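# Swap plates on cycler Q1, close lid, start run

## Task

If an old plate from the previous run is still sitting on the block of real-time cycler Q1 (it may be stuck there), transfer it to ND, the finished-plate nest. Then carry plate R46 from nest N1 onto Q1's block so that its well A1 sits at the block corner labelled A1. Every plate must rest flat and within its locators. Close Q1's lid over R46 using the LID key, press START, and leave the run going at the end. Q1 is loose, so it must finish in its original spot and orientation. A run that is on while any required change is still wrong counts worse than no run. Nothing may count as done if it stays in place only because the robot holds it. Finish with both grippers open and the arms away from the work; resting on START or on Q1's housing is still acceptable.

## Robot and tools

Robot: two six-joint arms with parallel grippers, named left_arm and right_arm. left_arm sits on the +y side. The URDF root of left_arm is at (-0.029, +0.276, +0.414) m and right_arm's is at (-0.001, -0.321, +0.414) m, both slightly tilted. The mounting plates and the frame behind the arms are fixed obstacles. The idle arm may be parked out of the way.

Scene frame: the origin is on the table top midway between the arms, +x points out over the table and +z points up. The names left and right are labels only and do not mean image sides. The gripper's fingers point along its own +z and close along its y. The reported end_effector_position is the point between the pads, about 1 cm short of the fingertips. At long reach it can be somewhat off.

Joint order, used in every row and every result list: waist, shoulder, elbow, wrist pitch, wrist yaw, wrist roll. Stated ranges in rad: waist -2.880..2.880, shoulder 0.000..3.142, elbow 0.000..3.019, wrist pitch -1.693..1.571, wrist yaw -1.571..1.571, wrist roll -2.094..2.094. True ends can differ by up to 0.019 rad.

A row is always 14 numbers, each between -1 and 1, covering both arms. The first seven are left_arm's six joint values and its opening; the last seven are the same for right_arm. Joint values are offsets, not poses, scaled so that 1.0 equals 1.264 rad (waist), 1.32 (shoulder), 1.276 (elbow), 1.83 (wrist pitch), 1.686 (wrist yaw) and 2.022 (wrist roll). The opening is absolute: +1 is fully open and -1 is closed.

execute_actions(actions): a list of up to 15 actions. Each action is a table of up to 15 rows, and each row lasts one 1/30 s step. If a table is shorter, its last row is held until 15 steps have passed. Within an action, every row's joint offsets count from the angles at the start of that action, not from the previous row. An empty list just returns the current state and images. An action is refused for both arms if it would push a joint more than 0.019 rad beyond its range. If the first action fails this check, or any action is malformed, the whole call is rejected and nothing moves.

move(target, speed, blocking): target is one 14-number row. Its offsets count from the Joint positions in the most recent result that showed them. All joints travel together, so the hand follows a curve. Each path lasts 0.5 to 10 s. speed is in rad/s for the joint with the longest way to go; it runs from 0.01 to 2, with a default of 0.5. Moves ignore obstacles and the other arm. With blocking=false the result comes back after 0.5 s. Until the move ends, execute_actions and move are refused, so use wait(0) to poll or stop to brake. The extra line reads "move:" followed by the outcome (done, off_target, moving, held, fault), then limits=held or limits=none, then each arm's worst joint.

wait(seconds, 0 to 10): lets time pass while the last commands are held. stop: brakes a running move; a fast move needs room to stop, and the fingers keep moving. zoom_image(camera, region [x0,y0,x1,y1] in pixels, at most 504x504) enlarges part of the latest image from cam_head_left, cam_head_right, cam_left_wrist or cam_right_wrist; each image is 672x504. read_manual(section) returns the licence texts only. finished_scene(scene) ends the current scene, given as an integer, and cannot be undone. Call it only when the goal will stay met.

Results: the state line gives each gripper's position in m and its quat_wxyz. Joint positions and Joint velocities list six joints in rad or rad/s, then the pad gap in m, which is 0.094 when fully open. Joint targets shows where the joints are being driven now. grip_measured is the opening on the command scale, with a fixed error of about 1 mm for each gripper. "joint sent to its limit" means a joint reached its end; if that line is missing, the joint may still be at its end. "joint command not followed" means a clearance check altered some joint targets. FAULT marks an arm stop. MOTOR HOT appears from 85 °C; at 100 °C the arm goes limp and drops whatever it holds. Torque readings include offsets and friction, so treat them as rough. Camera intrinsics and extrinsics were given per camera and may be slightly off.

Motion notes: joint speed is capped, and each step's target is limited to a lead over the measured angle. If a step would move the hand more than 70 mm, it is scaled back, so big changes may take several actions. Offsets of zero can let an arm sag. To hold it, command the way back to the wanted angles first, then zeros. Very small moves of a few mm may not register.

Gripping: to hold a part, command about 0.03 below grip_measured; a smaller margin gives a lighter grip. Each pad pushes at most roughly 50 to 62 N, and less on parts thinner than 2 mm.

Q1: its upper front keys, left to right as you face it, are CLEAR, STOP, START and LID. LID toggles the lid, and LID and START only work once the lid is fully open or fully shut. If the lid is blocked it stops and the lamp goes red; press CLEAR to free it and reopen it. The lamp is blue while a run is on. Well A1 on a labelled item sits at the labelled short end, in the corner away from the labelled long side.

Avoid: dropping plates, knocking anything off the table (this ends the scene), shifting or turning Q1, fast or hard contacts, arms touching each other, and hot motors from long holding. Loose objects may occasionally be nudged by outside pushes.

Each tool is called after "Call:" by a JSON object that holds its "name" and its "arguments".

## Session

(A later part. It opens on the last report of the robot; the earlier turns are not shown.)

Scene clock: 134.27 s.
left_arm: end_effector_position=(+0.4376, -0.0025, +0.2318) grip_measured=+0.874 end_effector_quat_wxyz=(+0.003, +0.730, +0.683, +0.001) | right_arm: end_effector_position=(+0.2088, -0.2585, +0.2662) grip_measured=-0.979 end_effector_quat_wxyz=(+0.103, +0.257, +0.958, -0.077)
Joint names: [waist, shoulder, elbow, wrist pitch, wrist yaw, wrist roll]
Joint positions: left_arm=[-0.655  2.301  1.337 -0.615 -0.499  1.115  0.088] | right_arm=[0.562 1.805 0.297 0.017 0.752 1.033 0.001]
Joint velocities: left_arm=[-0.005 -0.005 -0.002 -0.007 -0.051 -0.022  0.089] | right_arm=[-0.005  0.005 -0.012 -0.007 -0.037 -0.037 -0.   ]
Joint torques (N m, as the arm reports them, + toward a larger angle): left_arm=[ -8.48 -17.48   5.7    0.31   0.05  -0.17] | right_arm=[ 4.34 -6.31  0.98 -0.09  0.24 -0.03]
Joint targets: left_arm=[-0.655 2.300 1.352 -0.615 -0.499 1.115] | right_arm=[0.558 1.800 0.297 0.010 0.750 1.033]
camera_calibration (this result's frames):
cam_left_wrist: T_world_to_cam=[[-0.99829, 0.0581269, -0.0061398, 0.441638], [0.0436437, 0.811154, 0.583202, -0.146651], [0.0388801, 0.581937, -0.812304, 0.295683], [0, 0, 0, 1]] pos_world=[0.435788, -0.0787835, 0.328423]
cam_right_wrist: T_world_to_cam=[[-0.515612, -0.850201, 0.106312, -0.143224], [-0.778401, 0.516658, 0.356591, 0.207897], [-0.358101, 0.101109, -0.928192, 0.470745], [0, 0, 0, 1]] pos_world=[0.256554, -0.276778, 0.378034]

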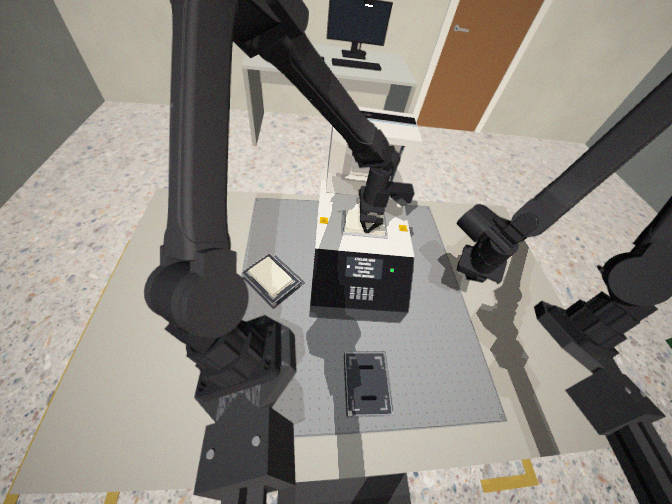

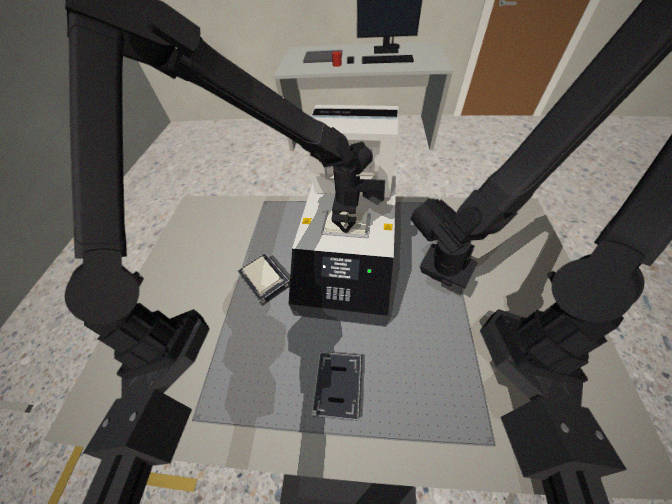

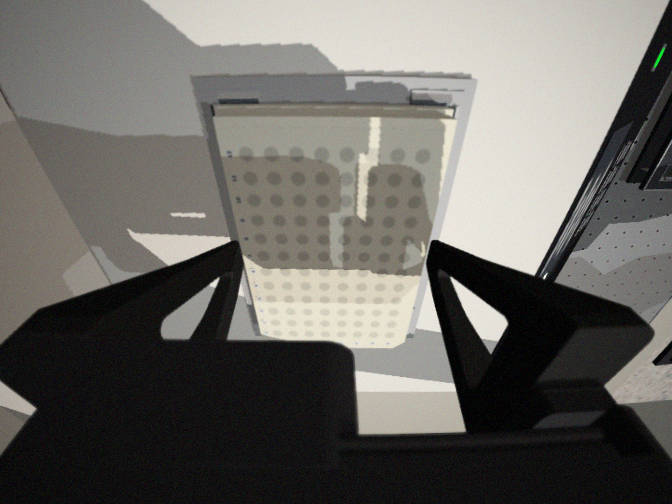

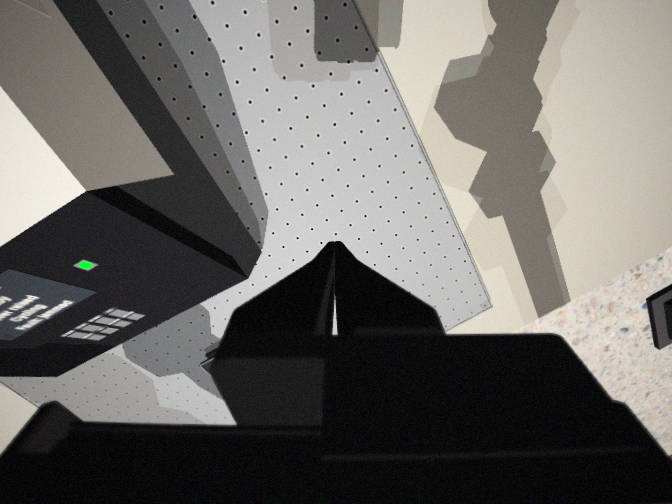

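Call:
{"name": "execute_actions", "arguments": {"actions": [[[-0.003,-0.008,0.012,-0.003,0,-0.002,1,-0.003,-0.0038,0,-0.004,-0.0012,0,-1],[-0.006,-0.015,0.012,-0.006,0,-0.004,1,-0.003,-0.0038,0,-0.004,-0.0012,0,-1],[-0.007,-0.019,0.012,-0.008,0,-0.005,1,-0.003,-0.0038,0,-0.004,-0.0012,0,-1],[-0.008,-0.022,0.012,-0.010,0,-0.006,1,-0.003,-0.0038,0,-0.004,-0.0012,0,-1],[-0.0095,-0.025,0.012,-0.0125,0,-0.007,1,-0.003,-0.0038,0,-0.004,-0.0012,0,-1],[-0.0115,-0.029,0.012,-0.016,0,-0.008,1,-0.003,-0.0038,0,-0.004,-0.0012,0,-1],[-0.0135,-0.033,0.012,-0.0195,0,-0.0095,1,-0.003,-0.0038,0,-0.004,-0.0012,0,-1],[-0.016,-0.0375,0.012,-0.0235,0,-0.011,1,-0.003,-0.0038,0,-0.004,-0.0012,0,-1],[-0.0185,-0.042,0.012,-0.0275,0,-0.013,1,-0.003,-0.0038,0,-0.004,-0.0012,0,-1],[-0.021,-0.047,0.012,-0.032,0,-0.015,1,-0.003,-0.0038,0,-0.004,-0.0012,0,-1],[-0.0235,-0.052,0.012,-0.0365,0,-0.017,1,-0.003,-0.0038,0,-0.004,-0.0012,0,-1],[-0.026,-0.057,0.012,-0.041,0,-0.019,1,-0.003,-0.0038,0,-0.004,-0.0012,0,-1],[-0.028,-0.061,0.012,-0.045,0,-0.021,1,-0.003,-0.0038,0,-0.004,-0.0012,0,-1],[-0.030,-0.064,0.012,-0.048,0,-0.022,1,-0.003,-0.0038,0,-0.004,-0.0012,0,-1],[-0.031,-0.066,0.012,-0.050,0,-0.023,1,-0.003,-0.0038,0,-0.004,-0.0012,0,-1]]]}}

Call:
{"name": "wait", "arguments": {"seconds": 0.3}}

Scene clock: 136.07 s.
left_arm: end_effector_position=(+0.4360, +0.0006, +0.2531) grip_measured=+1.000 end_effector_quat_wxyz=(-0.006, +0.732, +0.681, -0.001) | right_arm: end_effector_position=(+0.2088, -0.2585, +0.2662) grip_measured=-0.979 end_effector_quat_wxyz=(+0.103, +0.257, +0.958, -0.077)
Joint names: [waist, shoulder, elbow, wrist pitch, wrist yaw, wrist roll]
Joint positions: left_arm=[-0.671  2.264  1.337 -0.681 -0.499  1.092  0.094] | right_arm=[0.562 1.805 0.297 0.017 0.752 1.033 0.001]
Joint velocities: left_arm=[-0.122 -0.23   0.017 -0.164  0.022 -0.11   0.   ] | right_arm=[-0.015 -0.005 -0.002 -0.012 -0.095  0.022  0.   ]
Joint torques (N m, as the arm reports them, + toward a larger angle): left_arm=[ -9.69 -20.76   5.87  -0.18   0.05  -0.26] | right_arm=[ 4.32 -6.3   0.97 -0.09  0.24 -0.03]
Joint targets: left_arm=[-0.694 2.214 1.352 -0.706 -0.499 1.068] | right_arm=[0.558 1.800 0.297 0.010 0.750 1.033]
camera_calibration (this result's frames):
cam_left_wrist: T_world_to_cam=[[-0.997974, 0.0629501, 0.00921918, 0.435906], [0.0562588, 0.805499, 0.58992, -0.168718], [0.0297095, 0.589244, -0.807409, 0.31408], [0, 0, 0, 1]] pos_world=[0.435184, -0.0766074, 0.349102]
cam_right_wrist: T_world_to_cam=[[-0.515612, -0.850201, 0.106312, -0.143224], [-0.778401, 0.516658, 0.356591, 0.207897], [-0.358101, 0.101109, -0.928192, 0.470745], [0, 0, 0, 1]] pos_world=[0.256554, -0.276778, 0.378034]

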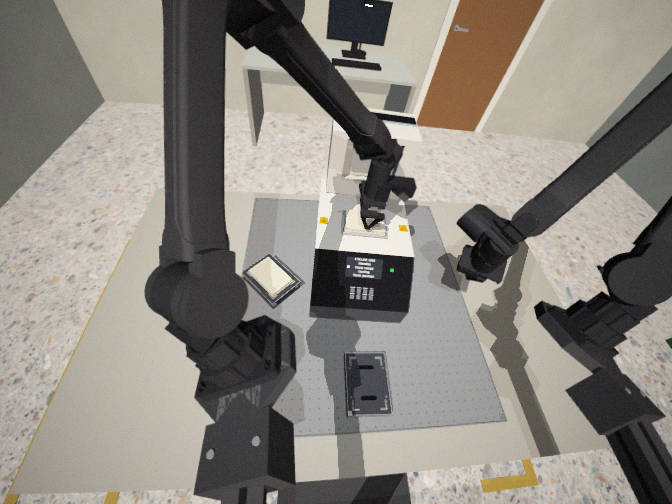

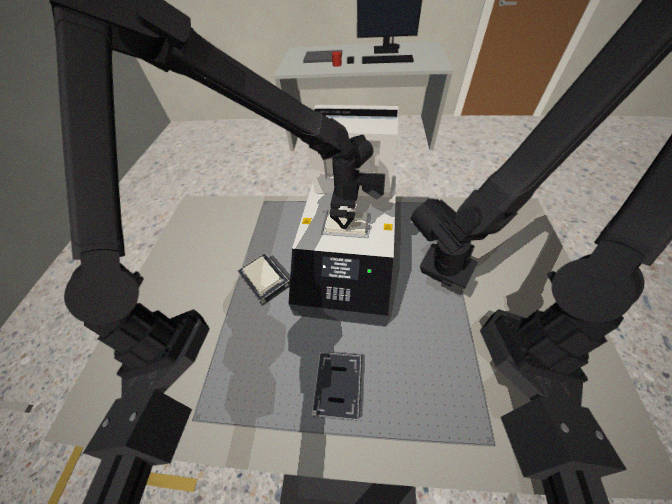

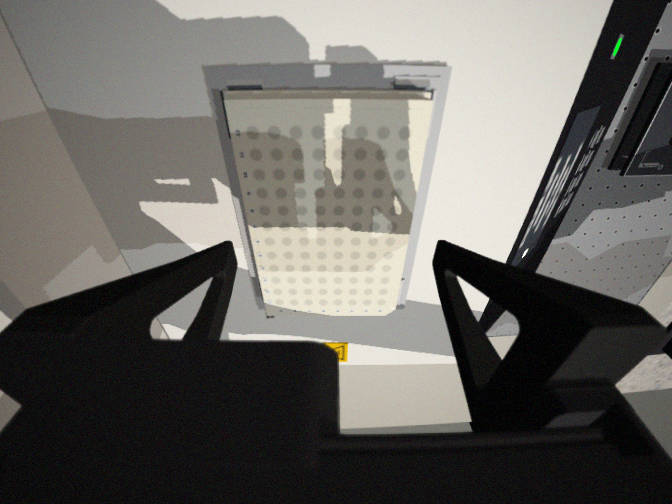

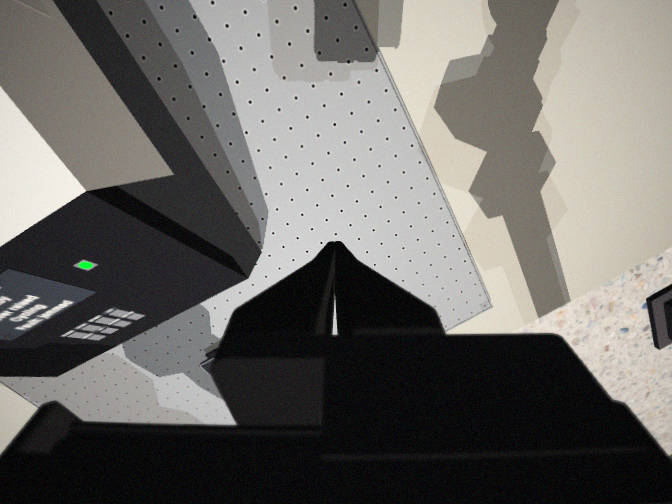

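Scene clock: 136.37 s.
left_arm: end_effector_position=(+0.4418, -0.0026, +0.2706) grip_measured=+1.000 end_effector_quat_wxyz=(+0.006, +0.730, +0.684, +0.002) | right_arm: end_effector_position=(+0.2088, -0.2585, +0.2662) grip_measured=-0.979 end_effector_quat_wxyz=(+0.103, +0.257, +0.958, -0.077)
Joint names: [waist, shoulder, elbow, wrist pitch, wrist yaw, wrist roll]
Joint positions: left_arm=[-0.686  2.234  1.337 -0.691 -0.499  1.081  0.094] | right_arm=[0.562 1.805 0.297 0.017 0.752 1.033 0.001]
Joint velocities: left_arm=[ 0.005 -0.005  0.007 -0.037  0.037 -0.007  0.   ] | right_arm=[-0.015  0.015  0.017 -0.017 -0.007  0.022 -0.   ]
Joint torques (N m, as the arm reports them, + toward a larger angle): left_arm=[ -9.   -19.16   6.2   -0.13   0.05  -0.28] | right_arm=[ 4.33 -6.3   0.96 -0.09  0.24 -0.03]
Joint targets: left_arm=[-0.694 2.214 1.352 -0.707 -0.499 1.068] | right_arm=[0.558 1.800 0.297 0.010 0.750 1.033]
wait: 0.30 s; no rest
camera_calibration (this result's frames):
cam_left_wrist: T_world_to_cam=[[-0.998352, 0.0560478, -0.0123023, 0.447719], [0.0384872, 0.813061, 0.580905, -0.166433], [0.042561, 0.579475, -0.813878, 0.325912], [0, 0, 0, 1]] pos_world=[0.439516, -0.0786309, 0.367442]
cam_right_wrist: T_world_to_cam=[[-0.515612, -0.850201, 0.106312, -0.143224], [-0.778401, 0.516658, 0.356591, 0.207897], [-0.358101, 0.101109, -0.928192, 0.470745], [0, 0, 0, 1]] pos_world=[0.256554, -0.276778, 0.378034]

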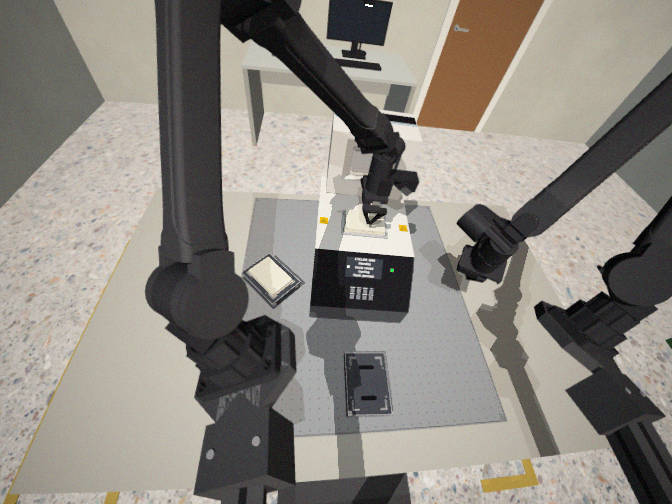

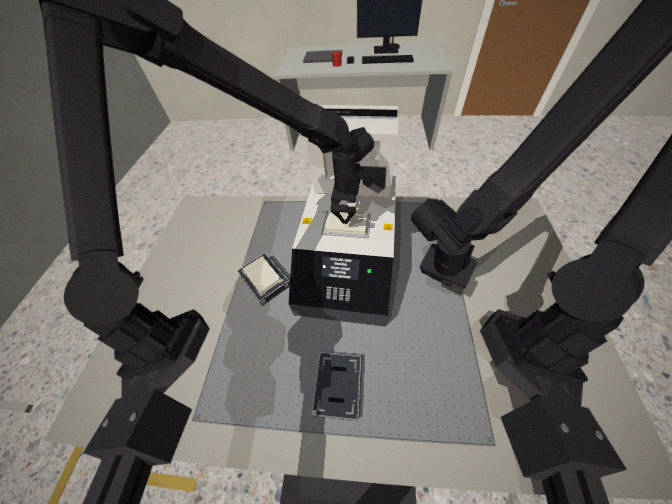

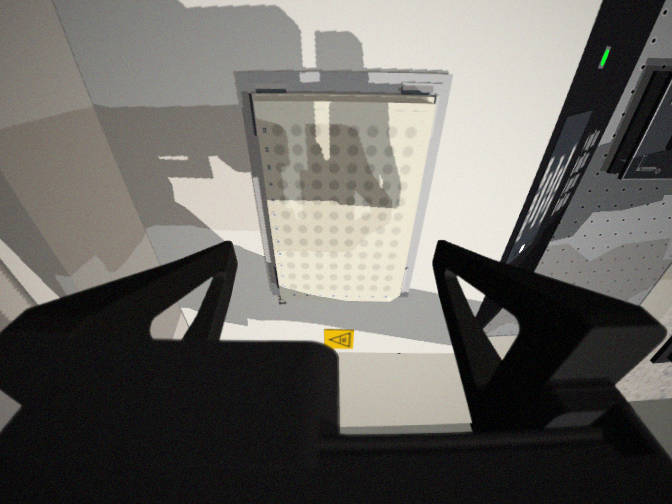

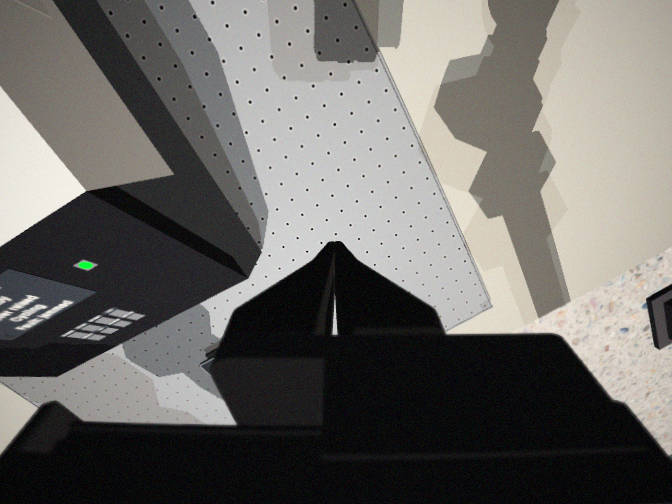

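Call:
{"name": "zoom_image", "arguments": {"camera": "cam_left_wrist", "region": [225, 60, 465, 320]}}

Region (225, 60, 465, 320) of cam_left_wrist's 672x504 image, scaled by 1.938, with more detail than that image has; it fills the left 465 columns of this view, and the rest is white.

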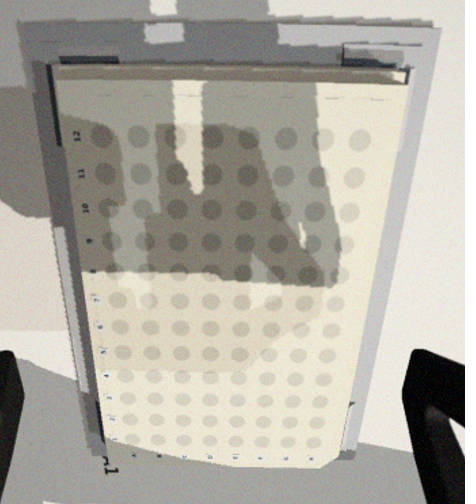

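Call:
{"name": "move", "arguments": {"target": [0.360,-0.422,-0.4867,0.1776,0.0249,-0.2923,1,0.3035,0.5783,0.4026,0.1984,0.0482,-0.0997,-1], "speed": 0.7}}

Scene clock: 139.27 s.
left_arm: end_effector_position=(+0.3514, +0.2725, +0.2706) grip_measured=+1.000 end_effector_quat_wxyz=(+0.001, +0.269, +0.963, +0.002) | right_arm: end_effector_position=(+0.2227, -0.0192, +0.1535) grip_measured=-0.979 end_effector_quat_wxyz=(+0.217, +0.041, +0.975, -0.009)
Joint names: [waist, shoulder, elbow, wrist pitch, wrist yaw, wrist roll]
Joint positions: left_arm=[-0.226  1.693  0.718 -0.383 -0.459  0.502  0.094] | right_arm=[0.936 2.576 0.807 0.357 0.831 0.841 0.001]
Joint velocities: left_arm=[ 0.015 -0.005  0.002  0.012  0.081 -0.037  0.   ] | right_arm=[-0.005 -0.015 -0.017 -0.037 -0.037 -0.051  0.001]
Joint torques (N m, as the arm reports them, + toward a larger angle): left_arm=[ -5.25 -12.64   3.05   1.04   0.12  -0.29] | right_arm=[  8.69 -12.19   1.24   1.22   0.5   -0.11]
Joint targets: left_arm=[-0.231 1.677 0.716 -0.366 -0.457 0.490] | right_arm=[0.946 2.568 0.810 0.380 0.834 0.832]
move: off_target (right_arm); limits=none; left_arm: farthest joint: the wrist pitch, 0.017 radians from its target (0.326 radians at the start); right_arm: farthest joint: the wrist pitch, 0.023 radians from its target (0.363 radians at the start)
camera_calibration (this result's frames):
cam_left_wrist: T_world_to_cam=[[-0.511523, -0.859254, -0.00521374, 0.418521], [-0.698899, 0.412517, 0.584268, -0.0193051], [-0.499884, 0.302511, -0.811544, 0.435808], [0, 0, 0, 1]] pos_world=[0.418444, 0.235743, 0.367139]
cam_right_wrist: T_world_to_cam=[[-0.0953577, -0.995404, 0.00877967, -0.00197308], [-0.981106, 0.0954722, 0.168274, 0.201197], [-0.168339, 0.00743241, -0.985701, 0.31169], [0, 0, 0, 1]] pos_world=[0.249677, -0.0234893, 0.273395]

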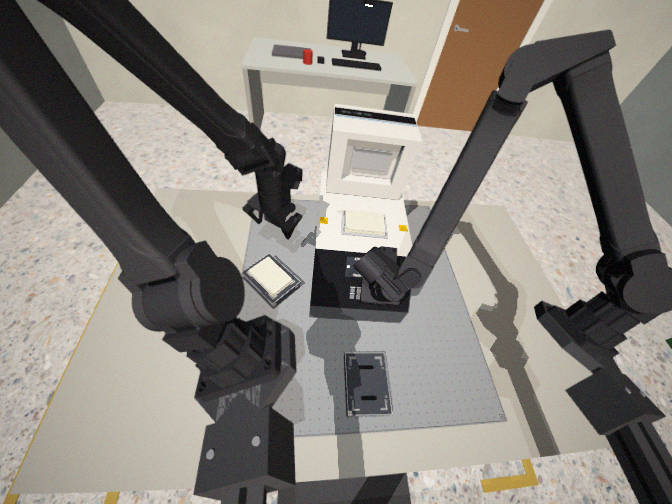

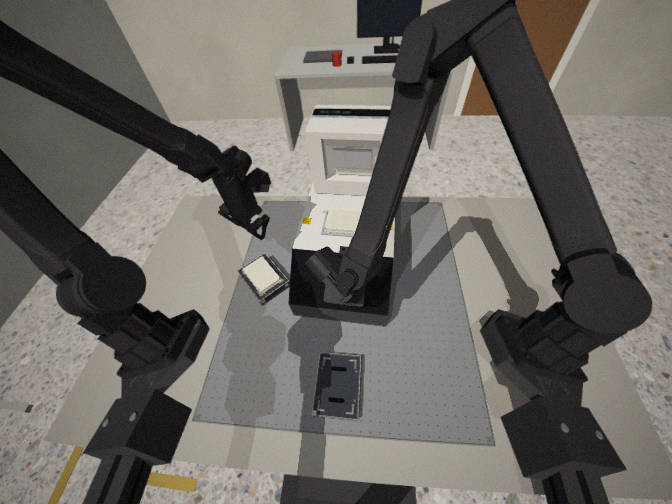

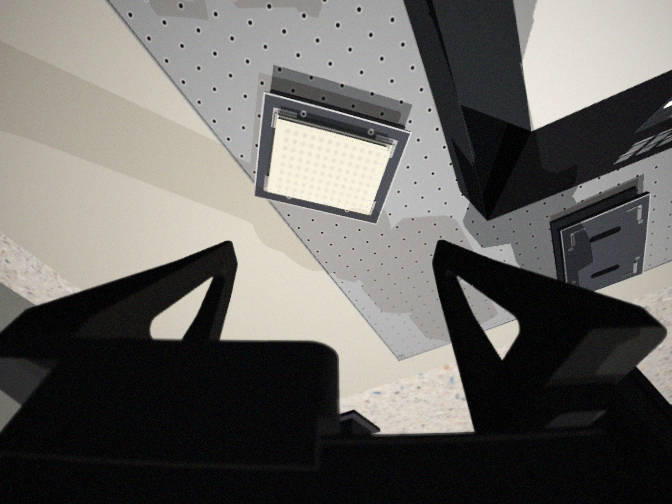

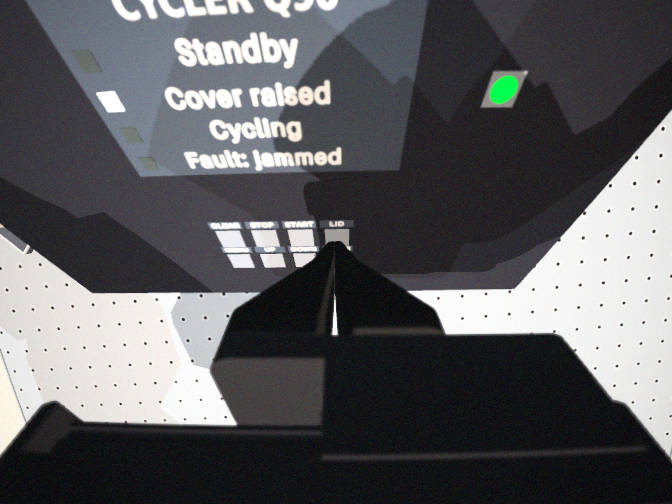

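Call:
{"name": "zoom_image", "arguments": {"camera": "cam_head_left", "region": [325, 195, 405, 255]}}

Region (325, 195, 405, 255) of cam_head_left's 672x504 image, scaled by 6.300, with more detail than that image has; it fills the top 378 rows of this view, and the rest is white.

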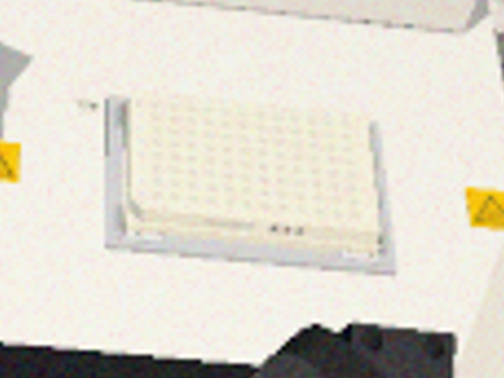

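Call:
{"name": "execute_actions", "arguments": {"actions": [[[0,-0.005,0,0,0,0,1,0,0,0.003,0.008,0.001,0,-1],[0,-0.005,0,0,0,0,1,-0.005,0.004,0.004,0.006,0.001,0,-1],[0,-0.005,0,0,0,0,1,-0.008,0.007,0.005,0.005,0.001,0,-1],[0,-0.005,0,0,0,0,1,-0.0095,0.009,0.0065,0.005,0.001,0,-1],[0,-0.005,0,0,0,0,1,-0.011,0.011,0.008,0.005,0.001,0,-1],[0,-0.005,0,0,0,0,1,-0.012,0.0125,0.0095,0.005,0.001,0,-1],[0,-0.005,0,0,0,0,1,-0.013,0.014,0.011,0.005,0.001,0,-1],[0,-0.005,0,0,0,0,1,-0.014,0.0155,0.0125,0.005,0.001,0,-1],[0,-0.005,0,0,0,0,1,-0.015,0.017,0.014,0.005,0.001,0,-1],[0,-0.005,0,0,0,0,1,-0.016,0.0185,0.0155,0.005,0.001,0,-1],[0,-0.005,0,0,0,0,1,-0.017,0.020,0.017,0.005,0.001,0,-1],[0,-0.005,0,0,0,0,1,-0.018,0.021,0.0185,0.005,0.001,0,-1],[0,-0.005,0,0,0,0,1,-0.019,0.022,0.020,0.005,0.001,0,-1],[0,-0.005,0,0,0,0,1,-0.0198,0.022,0.0212,0.005,0.001,0,-1]]]}}

Call:
{"name": "wait", "arguments": {"seconds": 0.3}}

Scene clock: 141.77 s.
left_arm: end_effector_position=(+0.3514, +0.2725, +0.2706) grip_measured=+1.000 end_effector_quat_wxyz=(+0.001, +0.269, +0.963, +0.002) | right_arm: end_effector_position=(+0.2232, -0.0177, +0.1462) grip_measured=-0.979 end_effector_quat_wxyz=(+0.215, +0.043, +0.976, -0.012)
Joint names: [waist, shoulder, elbow, wrist pitch, wrist yaw, wrist roll]
Joint positions: left_arm=[-0.226  1.693  0.718 -0.383 -0.459  0.502  0.094] | right_arm=[0.927 2.595 0.824 0.357 0.831 0.841 0.001]
Joint velocities: left_arm=[-0.015 -0.005 -0.012  0.007 -0.022  0.051  0.   ] | right_arm=[-0.044  0.034  0.027 -0.002 -0.081  0.037  0.   ]
Joint torques (N m, as the arm reports them, + toward a larger angle): left_arm=[ -4.93 -11.72   3.18   0.41   0.01  -0.17] | right_arm=[  6.92 -11.49   1.56   0.77   0.44  -0.04]
Joint targets: left_arm=[-0.226 1.687 0.718 -0.383 -0.459 0.502] | right_arm=[0.911 2.605 0.834 0.366 0.833 0.841]
camera_calibration (this result's frames):
cam_left_wrist: T_world_to_cam=[[-0.511195, -0.859449, -0.00521365, 0.418459], [-0.699058, 0.412251, 0.584266, -0.0191766], [-0.499998, 0.302319, -0.811545, 0.435901], [0, 0, 0, 1]] pos_world=[0.418458, 0.235768, 0.367139]
cam_right_wrist: T_world_to_cam=[[-0.101938, -0.994702, 0.0132783, 0.000402935], [-0.97966, 0.102698, 0.172395, 0.201959], [-0.172846, 0.0045655, -0.984938, 0.305406], [0, 0, 0, 1]] pos_world=[0.25068, -0.0217343, 0.265984]

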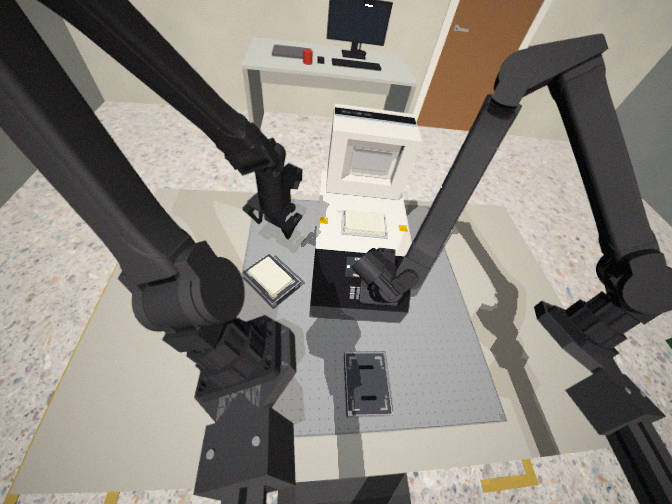

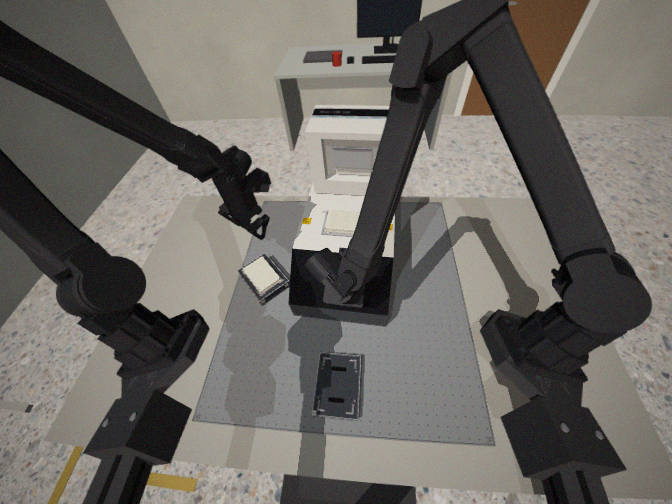

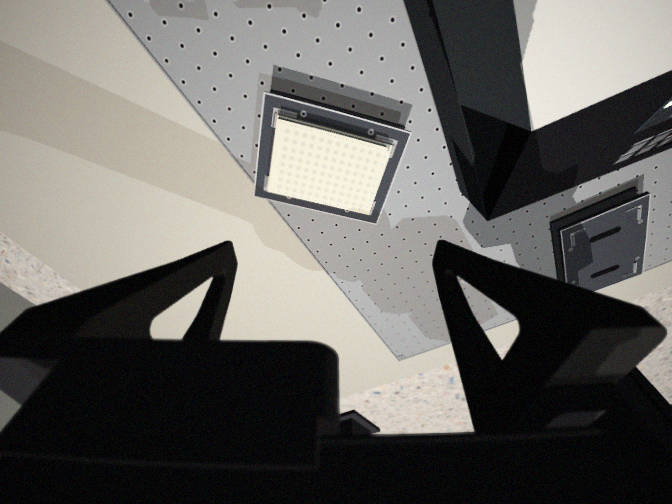

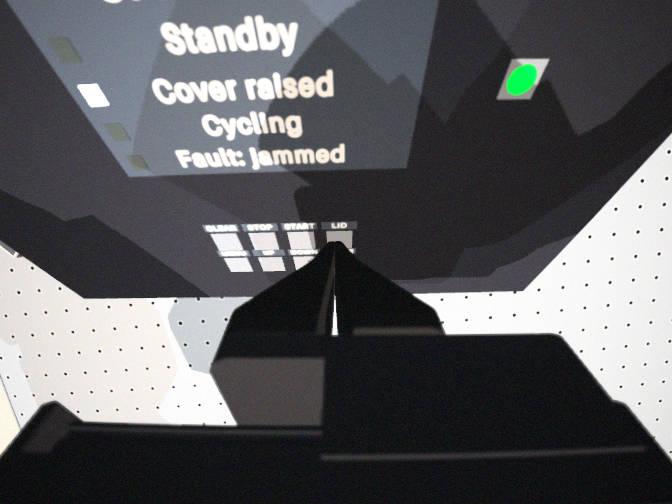

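Scene clock: 142.07 s.
left_arm: end_effector_position=(+0.3514, +0.2725, +0.2706) grip_measured=+1.000 end_effector_quat_wxyz=(+0.001, +0.269, +0.963, +0.002) | right_arm: end_effector_position=(+0.2238, -0.0178, +0.1455) grip_measured=-0.979 end_effector_quat_wxyz=(+0.215, +0.045, +0.976, -0.012)
Joint names: [waist, shoulder, elbow, wrist pitch, wrist yaw, wrist roll]
Joint positions: left_arm=[-0.226  1.693  0.718 -0.383 -0.459  0.502  0.094] | right_arm=[0.925 2.596 0.826 0.357 0.831 0.841 0.001]
Joint velocities: left_arm=[-0.015 -0.005  0.007 -0.017 -0.095 -0.037  0.   ] | right_arm=[-0.015 -0.015  0.002 -0.012 -0.051 -0.081 -0.001]
Joint torques (N m, as the arm reports them, + toward a larger angle): left_arm=[ -4.93 -11.8    3.16   0.39   0.01  -0.17] | right_arm=[  6.2  -11.03   1.5    0.77   0.44  -0.04]
Joint targets: left_arm=[-0.226 1.687 0.718 -0.383 -0.459 0.502] | right_arm=[0.911 2.605 0.834 0.366 0.833 0.841]
wait: 0.30 s; at rest by 0.20 s
camera_calibration (this result's frames):
cam_left_wrist: T_world_to_cam=[[-0.511195, -0.859449, -0.00521365, 0.418459], [-0.699058, 0.412251, 0.584266, -0.0191766], [-0.499998, 0.302319, -0.811545, 0.435901], [0, 0, 0, 1]] pos_world=[0.418458, 0.235768, 0.367139]
cam_right_wrist: T_world_to_cam=[[-0.104609, -0.994421, 0.0135244, 0.000947835], [-0.979267, 0.105368, 0.173012, 0.202638], [-0.173472, 0.00485473, -0.984827, 0.3049], [0, 0, 0, 1]] pos_world=[0.251427, -0.0218892, 0.265202]

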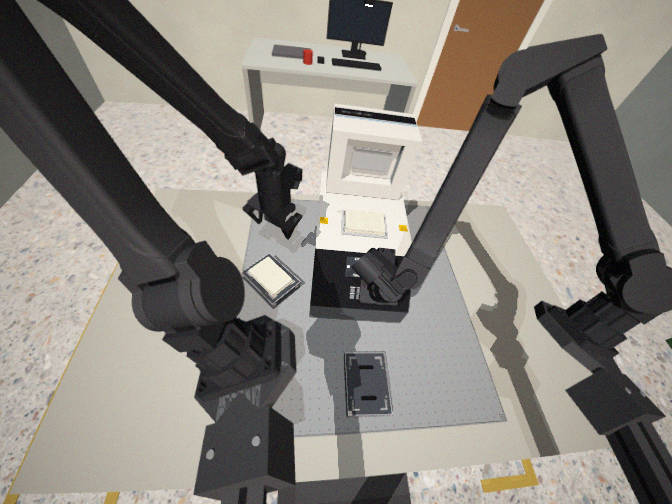

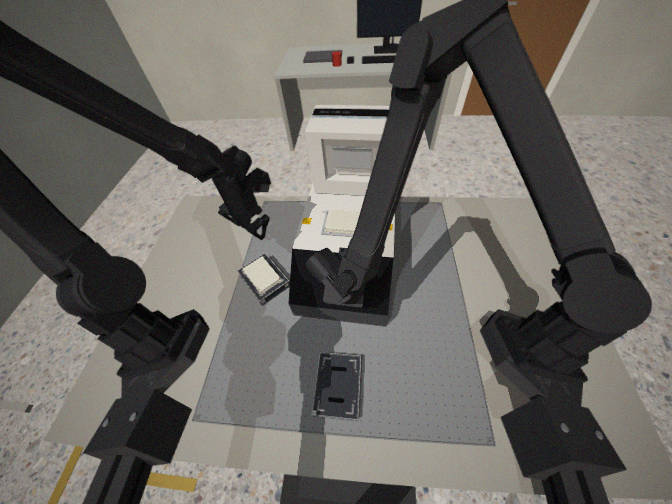

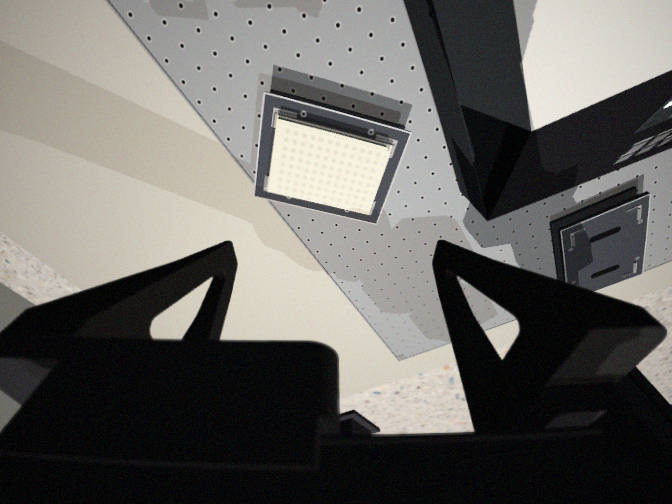

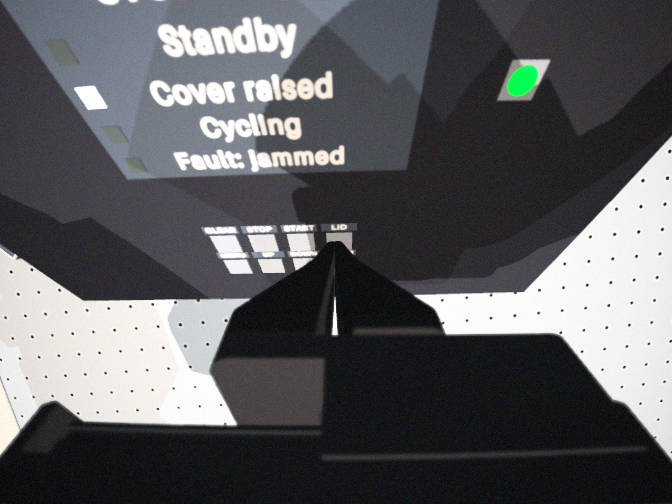

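Call:
{"name": "execute_actions", "arguments": {"actions": [[[0,-0.005,0,0,0,0,1,-0.012,0.008,0.0068,0.005,0.001,0,-1],[0,-0.005,0,0,0,0,1,-0.013,0.009,0.0075,0.005,0.001,0,-1],[0,-0.005,0,0,0,0,1,-0.014,0.010,0.0082,0.005,0.001,0,-1],[0,-0.005,0,0,0,0,1,-0.015,0.011,0.009,0.005,0.001,0,-1],[0,-0.005,0,0,0,0,1,-0.016,0.012,0.0098,0.005,0.001,0,-1],[0,-0.005,0,0,0,0,1,-0.017,0.013,0.0106,0.005,0.001,0,-1],[0,-0.005,0,0,0,0,1,-0.018,0.0136,0.0114,0.005,0.001,0,-1],[0,-0.005,0,0,0,0,1,-0.0195,0.014,0.0122,0.005,0.001,0,-1],[0,-0.005,0,0,0,0,1,-0.0215,0.0145,0.0132,0.005,0.001,0,-1],[0,-0.005,0,0,0,0,1,-0.024,0.015,0.0144,0.005,0.001,0,-1],[0,-0.005,0,0,0,0,1,-0.0265,0.0155,0.0156,0.005,0.001,0,-1],[0,-0.005,0,0,0,0,1,-0.029,0.016,0.0168,0.005,0.001,0,-1],[0,-0.005,0,0,0,0,1,-0.0315,0.0164,0.018,0.005,0.001,0,-1],[0,-0.005,0,0,0,0,1,-0.034,0.0167,0.0192,0.005,0.001,0,-1],[0,-0.005,0,0,0,0,1,-0.0364,0.0167,0.0204,0.005,0.001,0,-1]]]}}

Call:
{"name": "wait", "arguments": {"seconds": 0.3}}

Scene clock: 143.10 s.
left_arm: end_effector_position=(+0.3514, +0.2725, +0.2706) grip_measured=+1.000 end_effector_quat_wxyz=(+0.001, +0.269, +0.963, +0.002) | right_arm: end_effector_position=(+0.2254, -0.0187, +0.1412) grip_measured=-0.979 end_effector_quat_wxyz=(+0.213, +0.049, +0.976, -0.015)
Joint names: [waist, shoulder, elbow, wrist pitch, wrist yaw, wrist roll]
Joint positions: left_arm=[-0.226  1.693  0.718 -0.383 -0.459  0.502  0.094] | right_arm=[0.914 2.604 0.834 0.357 0.83  0.841 0.001]
Joint velocities: left_arm=[-0.015 -0.015 -0.012 -0.012 -0.051 -0.007  0.   ] | right_arm=[-0.034 -0.005 -0.007 -0.012  0.007 -0.007  0.001]
Joint torques (N m, as the arm reports them, + toward a larger angle): left_arm=[ -4.89 -11.77   3.18   0.39   0.01  -0.17] | right_arm=[  4.15 -10.77   2.38   0.78   0.5   -0.04]
Joint targets: left_arm=[-0.226 1.687 0.718 -0.383 -0.459 0.502] | right_arm=[0.879 2.618 0.852 0.366 0.833 0.841]
camera_calibration (this result's frames):
cam_left_wrist: T_world_to_cam=[[-0.511195, -0.859449, -0.00521365, 0.418459], [-0.699058, 0.412251, 0.584266, -0.0191766], [-0.499998, 0.302319, -0.811545, 0.435901], [0, 0, 0, 1]] pos_world=[0.418458, 0.235768, 0.367139]
cam_right_wrist: T_world_to_cam=[[-0.113657, -0.993384, 0.0164323, 0.00196164], [-0.977433, 0.114766, 0.17735, 0.204117], [-0.178063, 0.00409561, -0.984011, 0.301891], [0, 0, 0, 1]] pos_world=[0.253489, -0.0227134, 0.260832]

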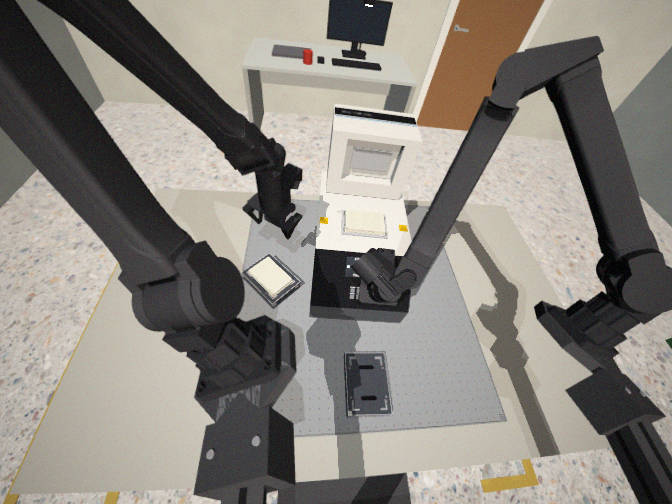

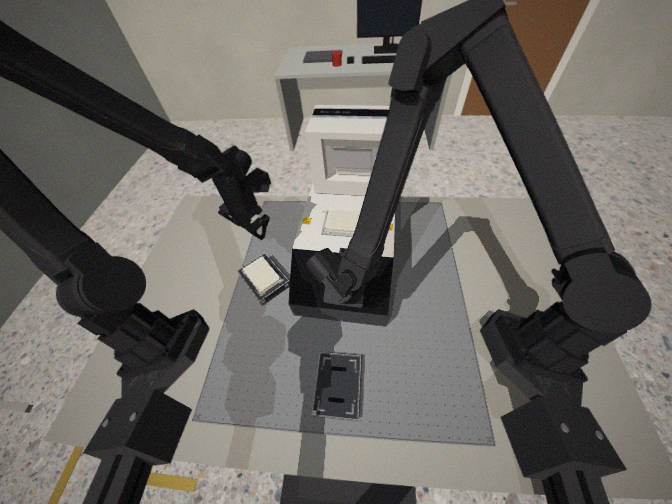

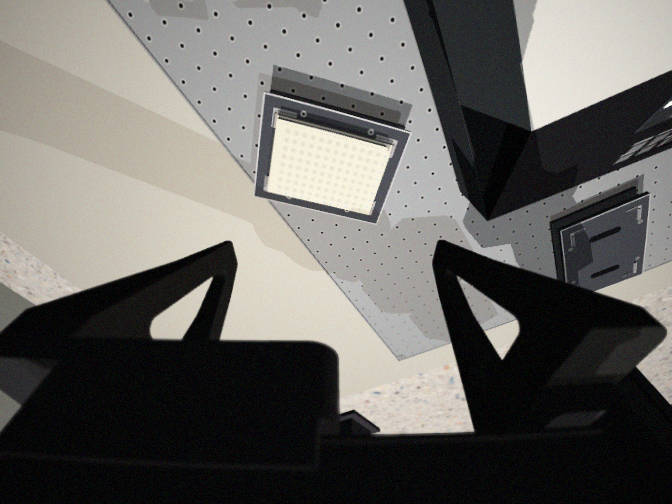

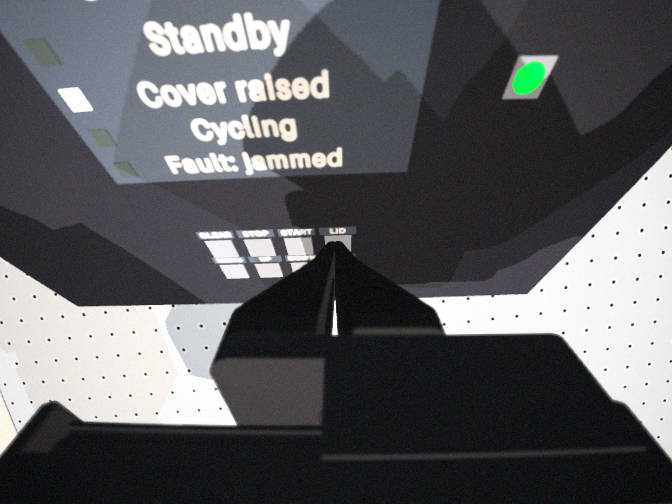

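Scene clock: 143.40 s.
left_arm: end_effector_position=(+0.3514, +0.2725, +0.2706) grip_measured=+1.000 end_effector_quat_wxyz=(+0.001, +0.269, +0.963, +0.002) | right_arm: end_effector_position=(+0.2254, -0.0187, +0.1411) grip_measured=-0.979 end_effector_quat_wxyz=(+0.212, +0.049, +0.976, -0.015)
Joint names: [waist, shoulder, elbow, wrist pitch, wrist yaw, wrist roll]
Joint positions: left_arm=[-0.226  1.693  0.718 -0.383 -0.459  0.502  0.094] | right_arm=[0.914 2.604 0.834 0.357 0.83  0.841 0.001]
Joint velocities: left_arm=[-0.005  0.005 -0.022  0.032  0.007  0.037  0.   ] | right_arm=[-0.005 -0.005 -0.012 -0.012  0.066 -0.081  0.001]
Joint torques (N m, as the arm reports them, + toward a larger angle): left_arm=[ -4.92 -11.77   3.17   0.39   0.01  -0.17] | right_arm=[  4.57 -10.57   2.39   0.78   0.5   -0.04]
Joint targets: left_arm=[-0.226 1.687 0.718 -0.383 -0.459 0.502] | right_arm=[0.878 2.618 0.852 0.366 0.833 0.841]
wait: 0.30 s; at rest by 0.17 s
camera_calibration (this result's frames):
cam_left_wrist: T_world_to_cam=[[-0.511195, -0.859449, -0.00521365, 0.418459], [-0.699058, 0.412251, 0.584266, -0.0191766], [-0.499998, 0.302319, -0.811545, 0.435901], [0, 0, 0, 1]] pos_world=[0.418458, 0.235768, 0.367139]
cam_right_wrist: T_world_to_cam=[[-0.11388, -0.99336, 0.0163254, 0.0019751], [-0.977334, 0.114965, 0.177768, 0.204081], [-0.178465, 0.00428898, -0.983937, 0.301894], [0, 0, 0, 1]] pos_world=[0.253558, -0.0227949, 0.260734]

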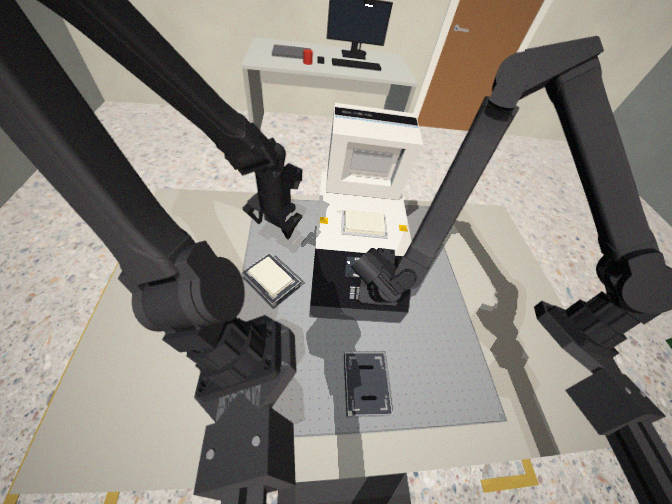

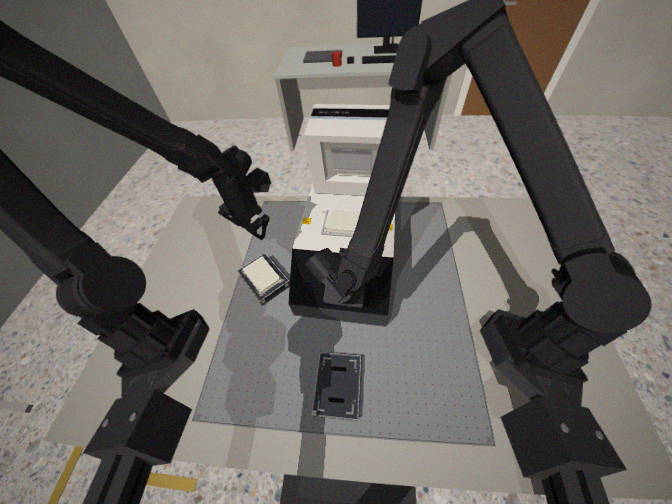

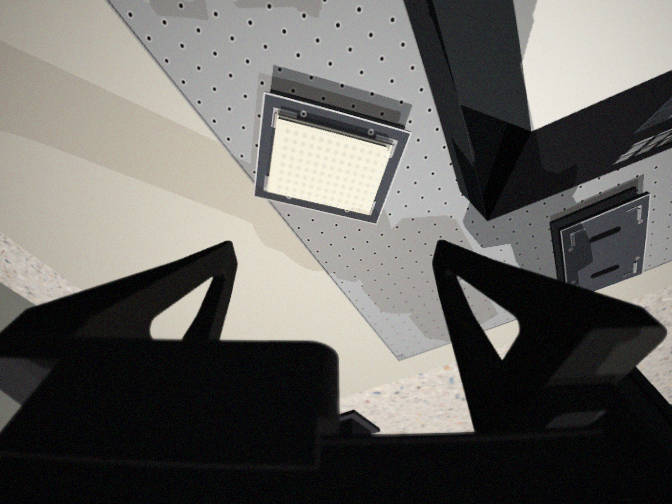

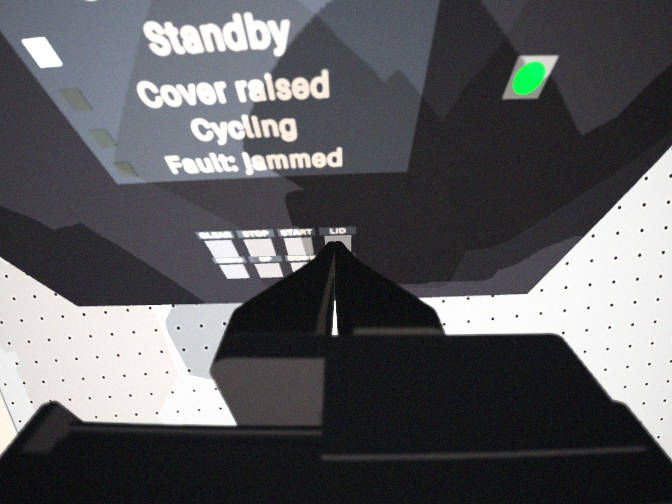

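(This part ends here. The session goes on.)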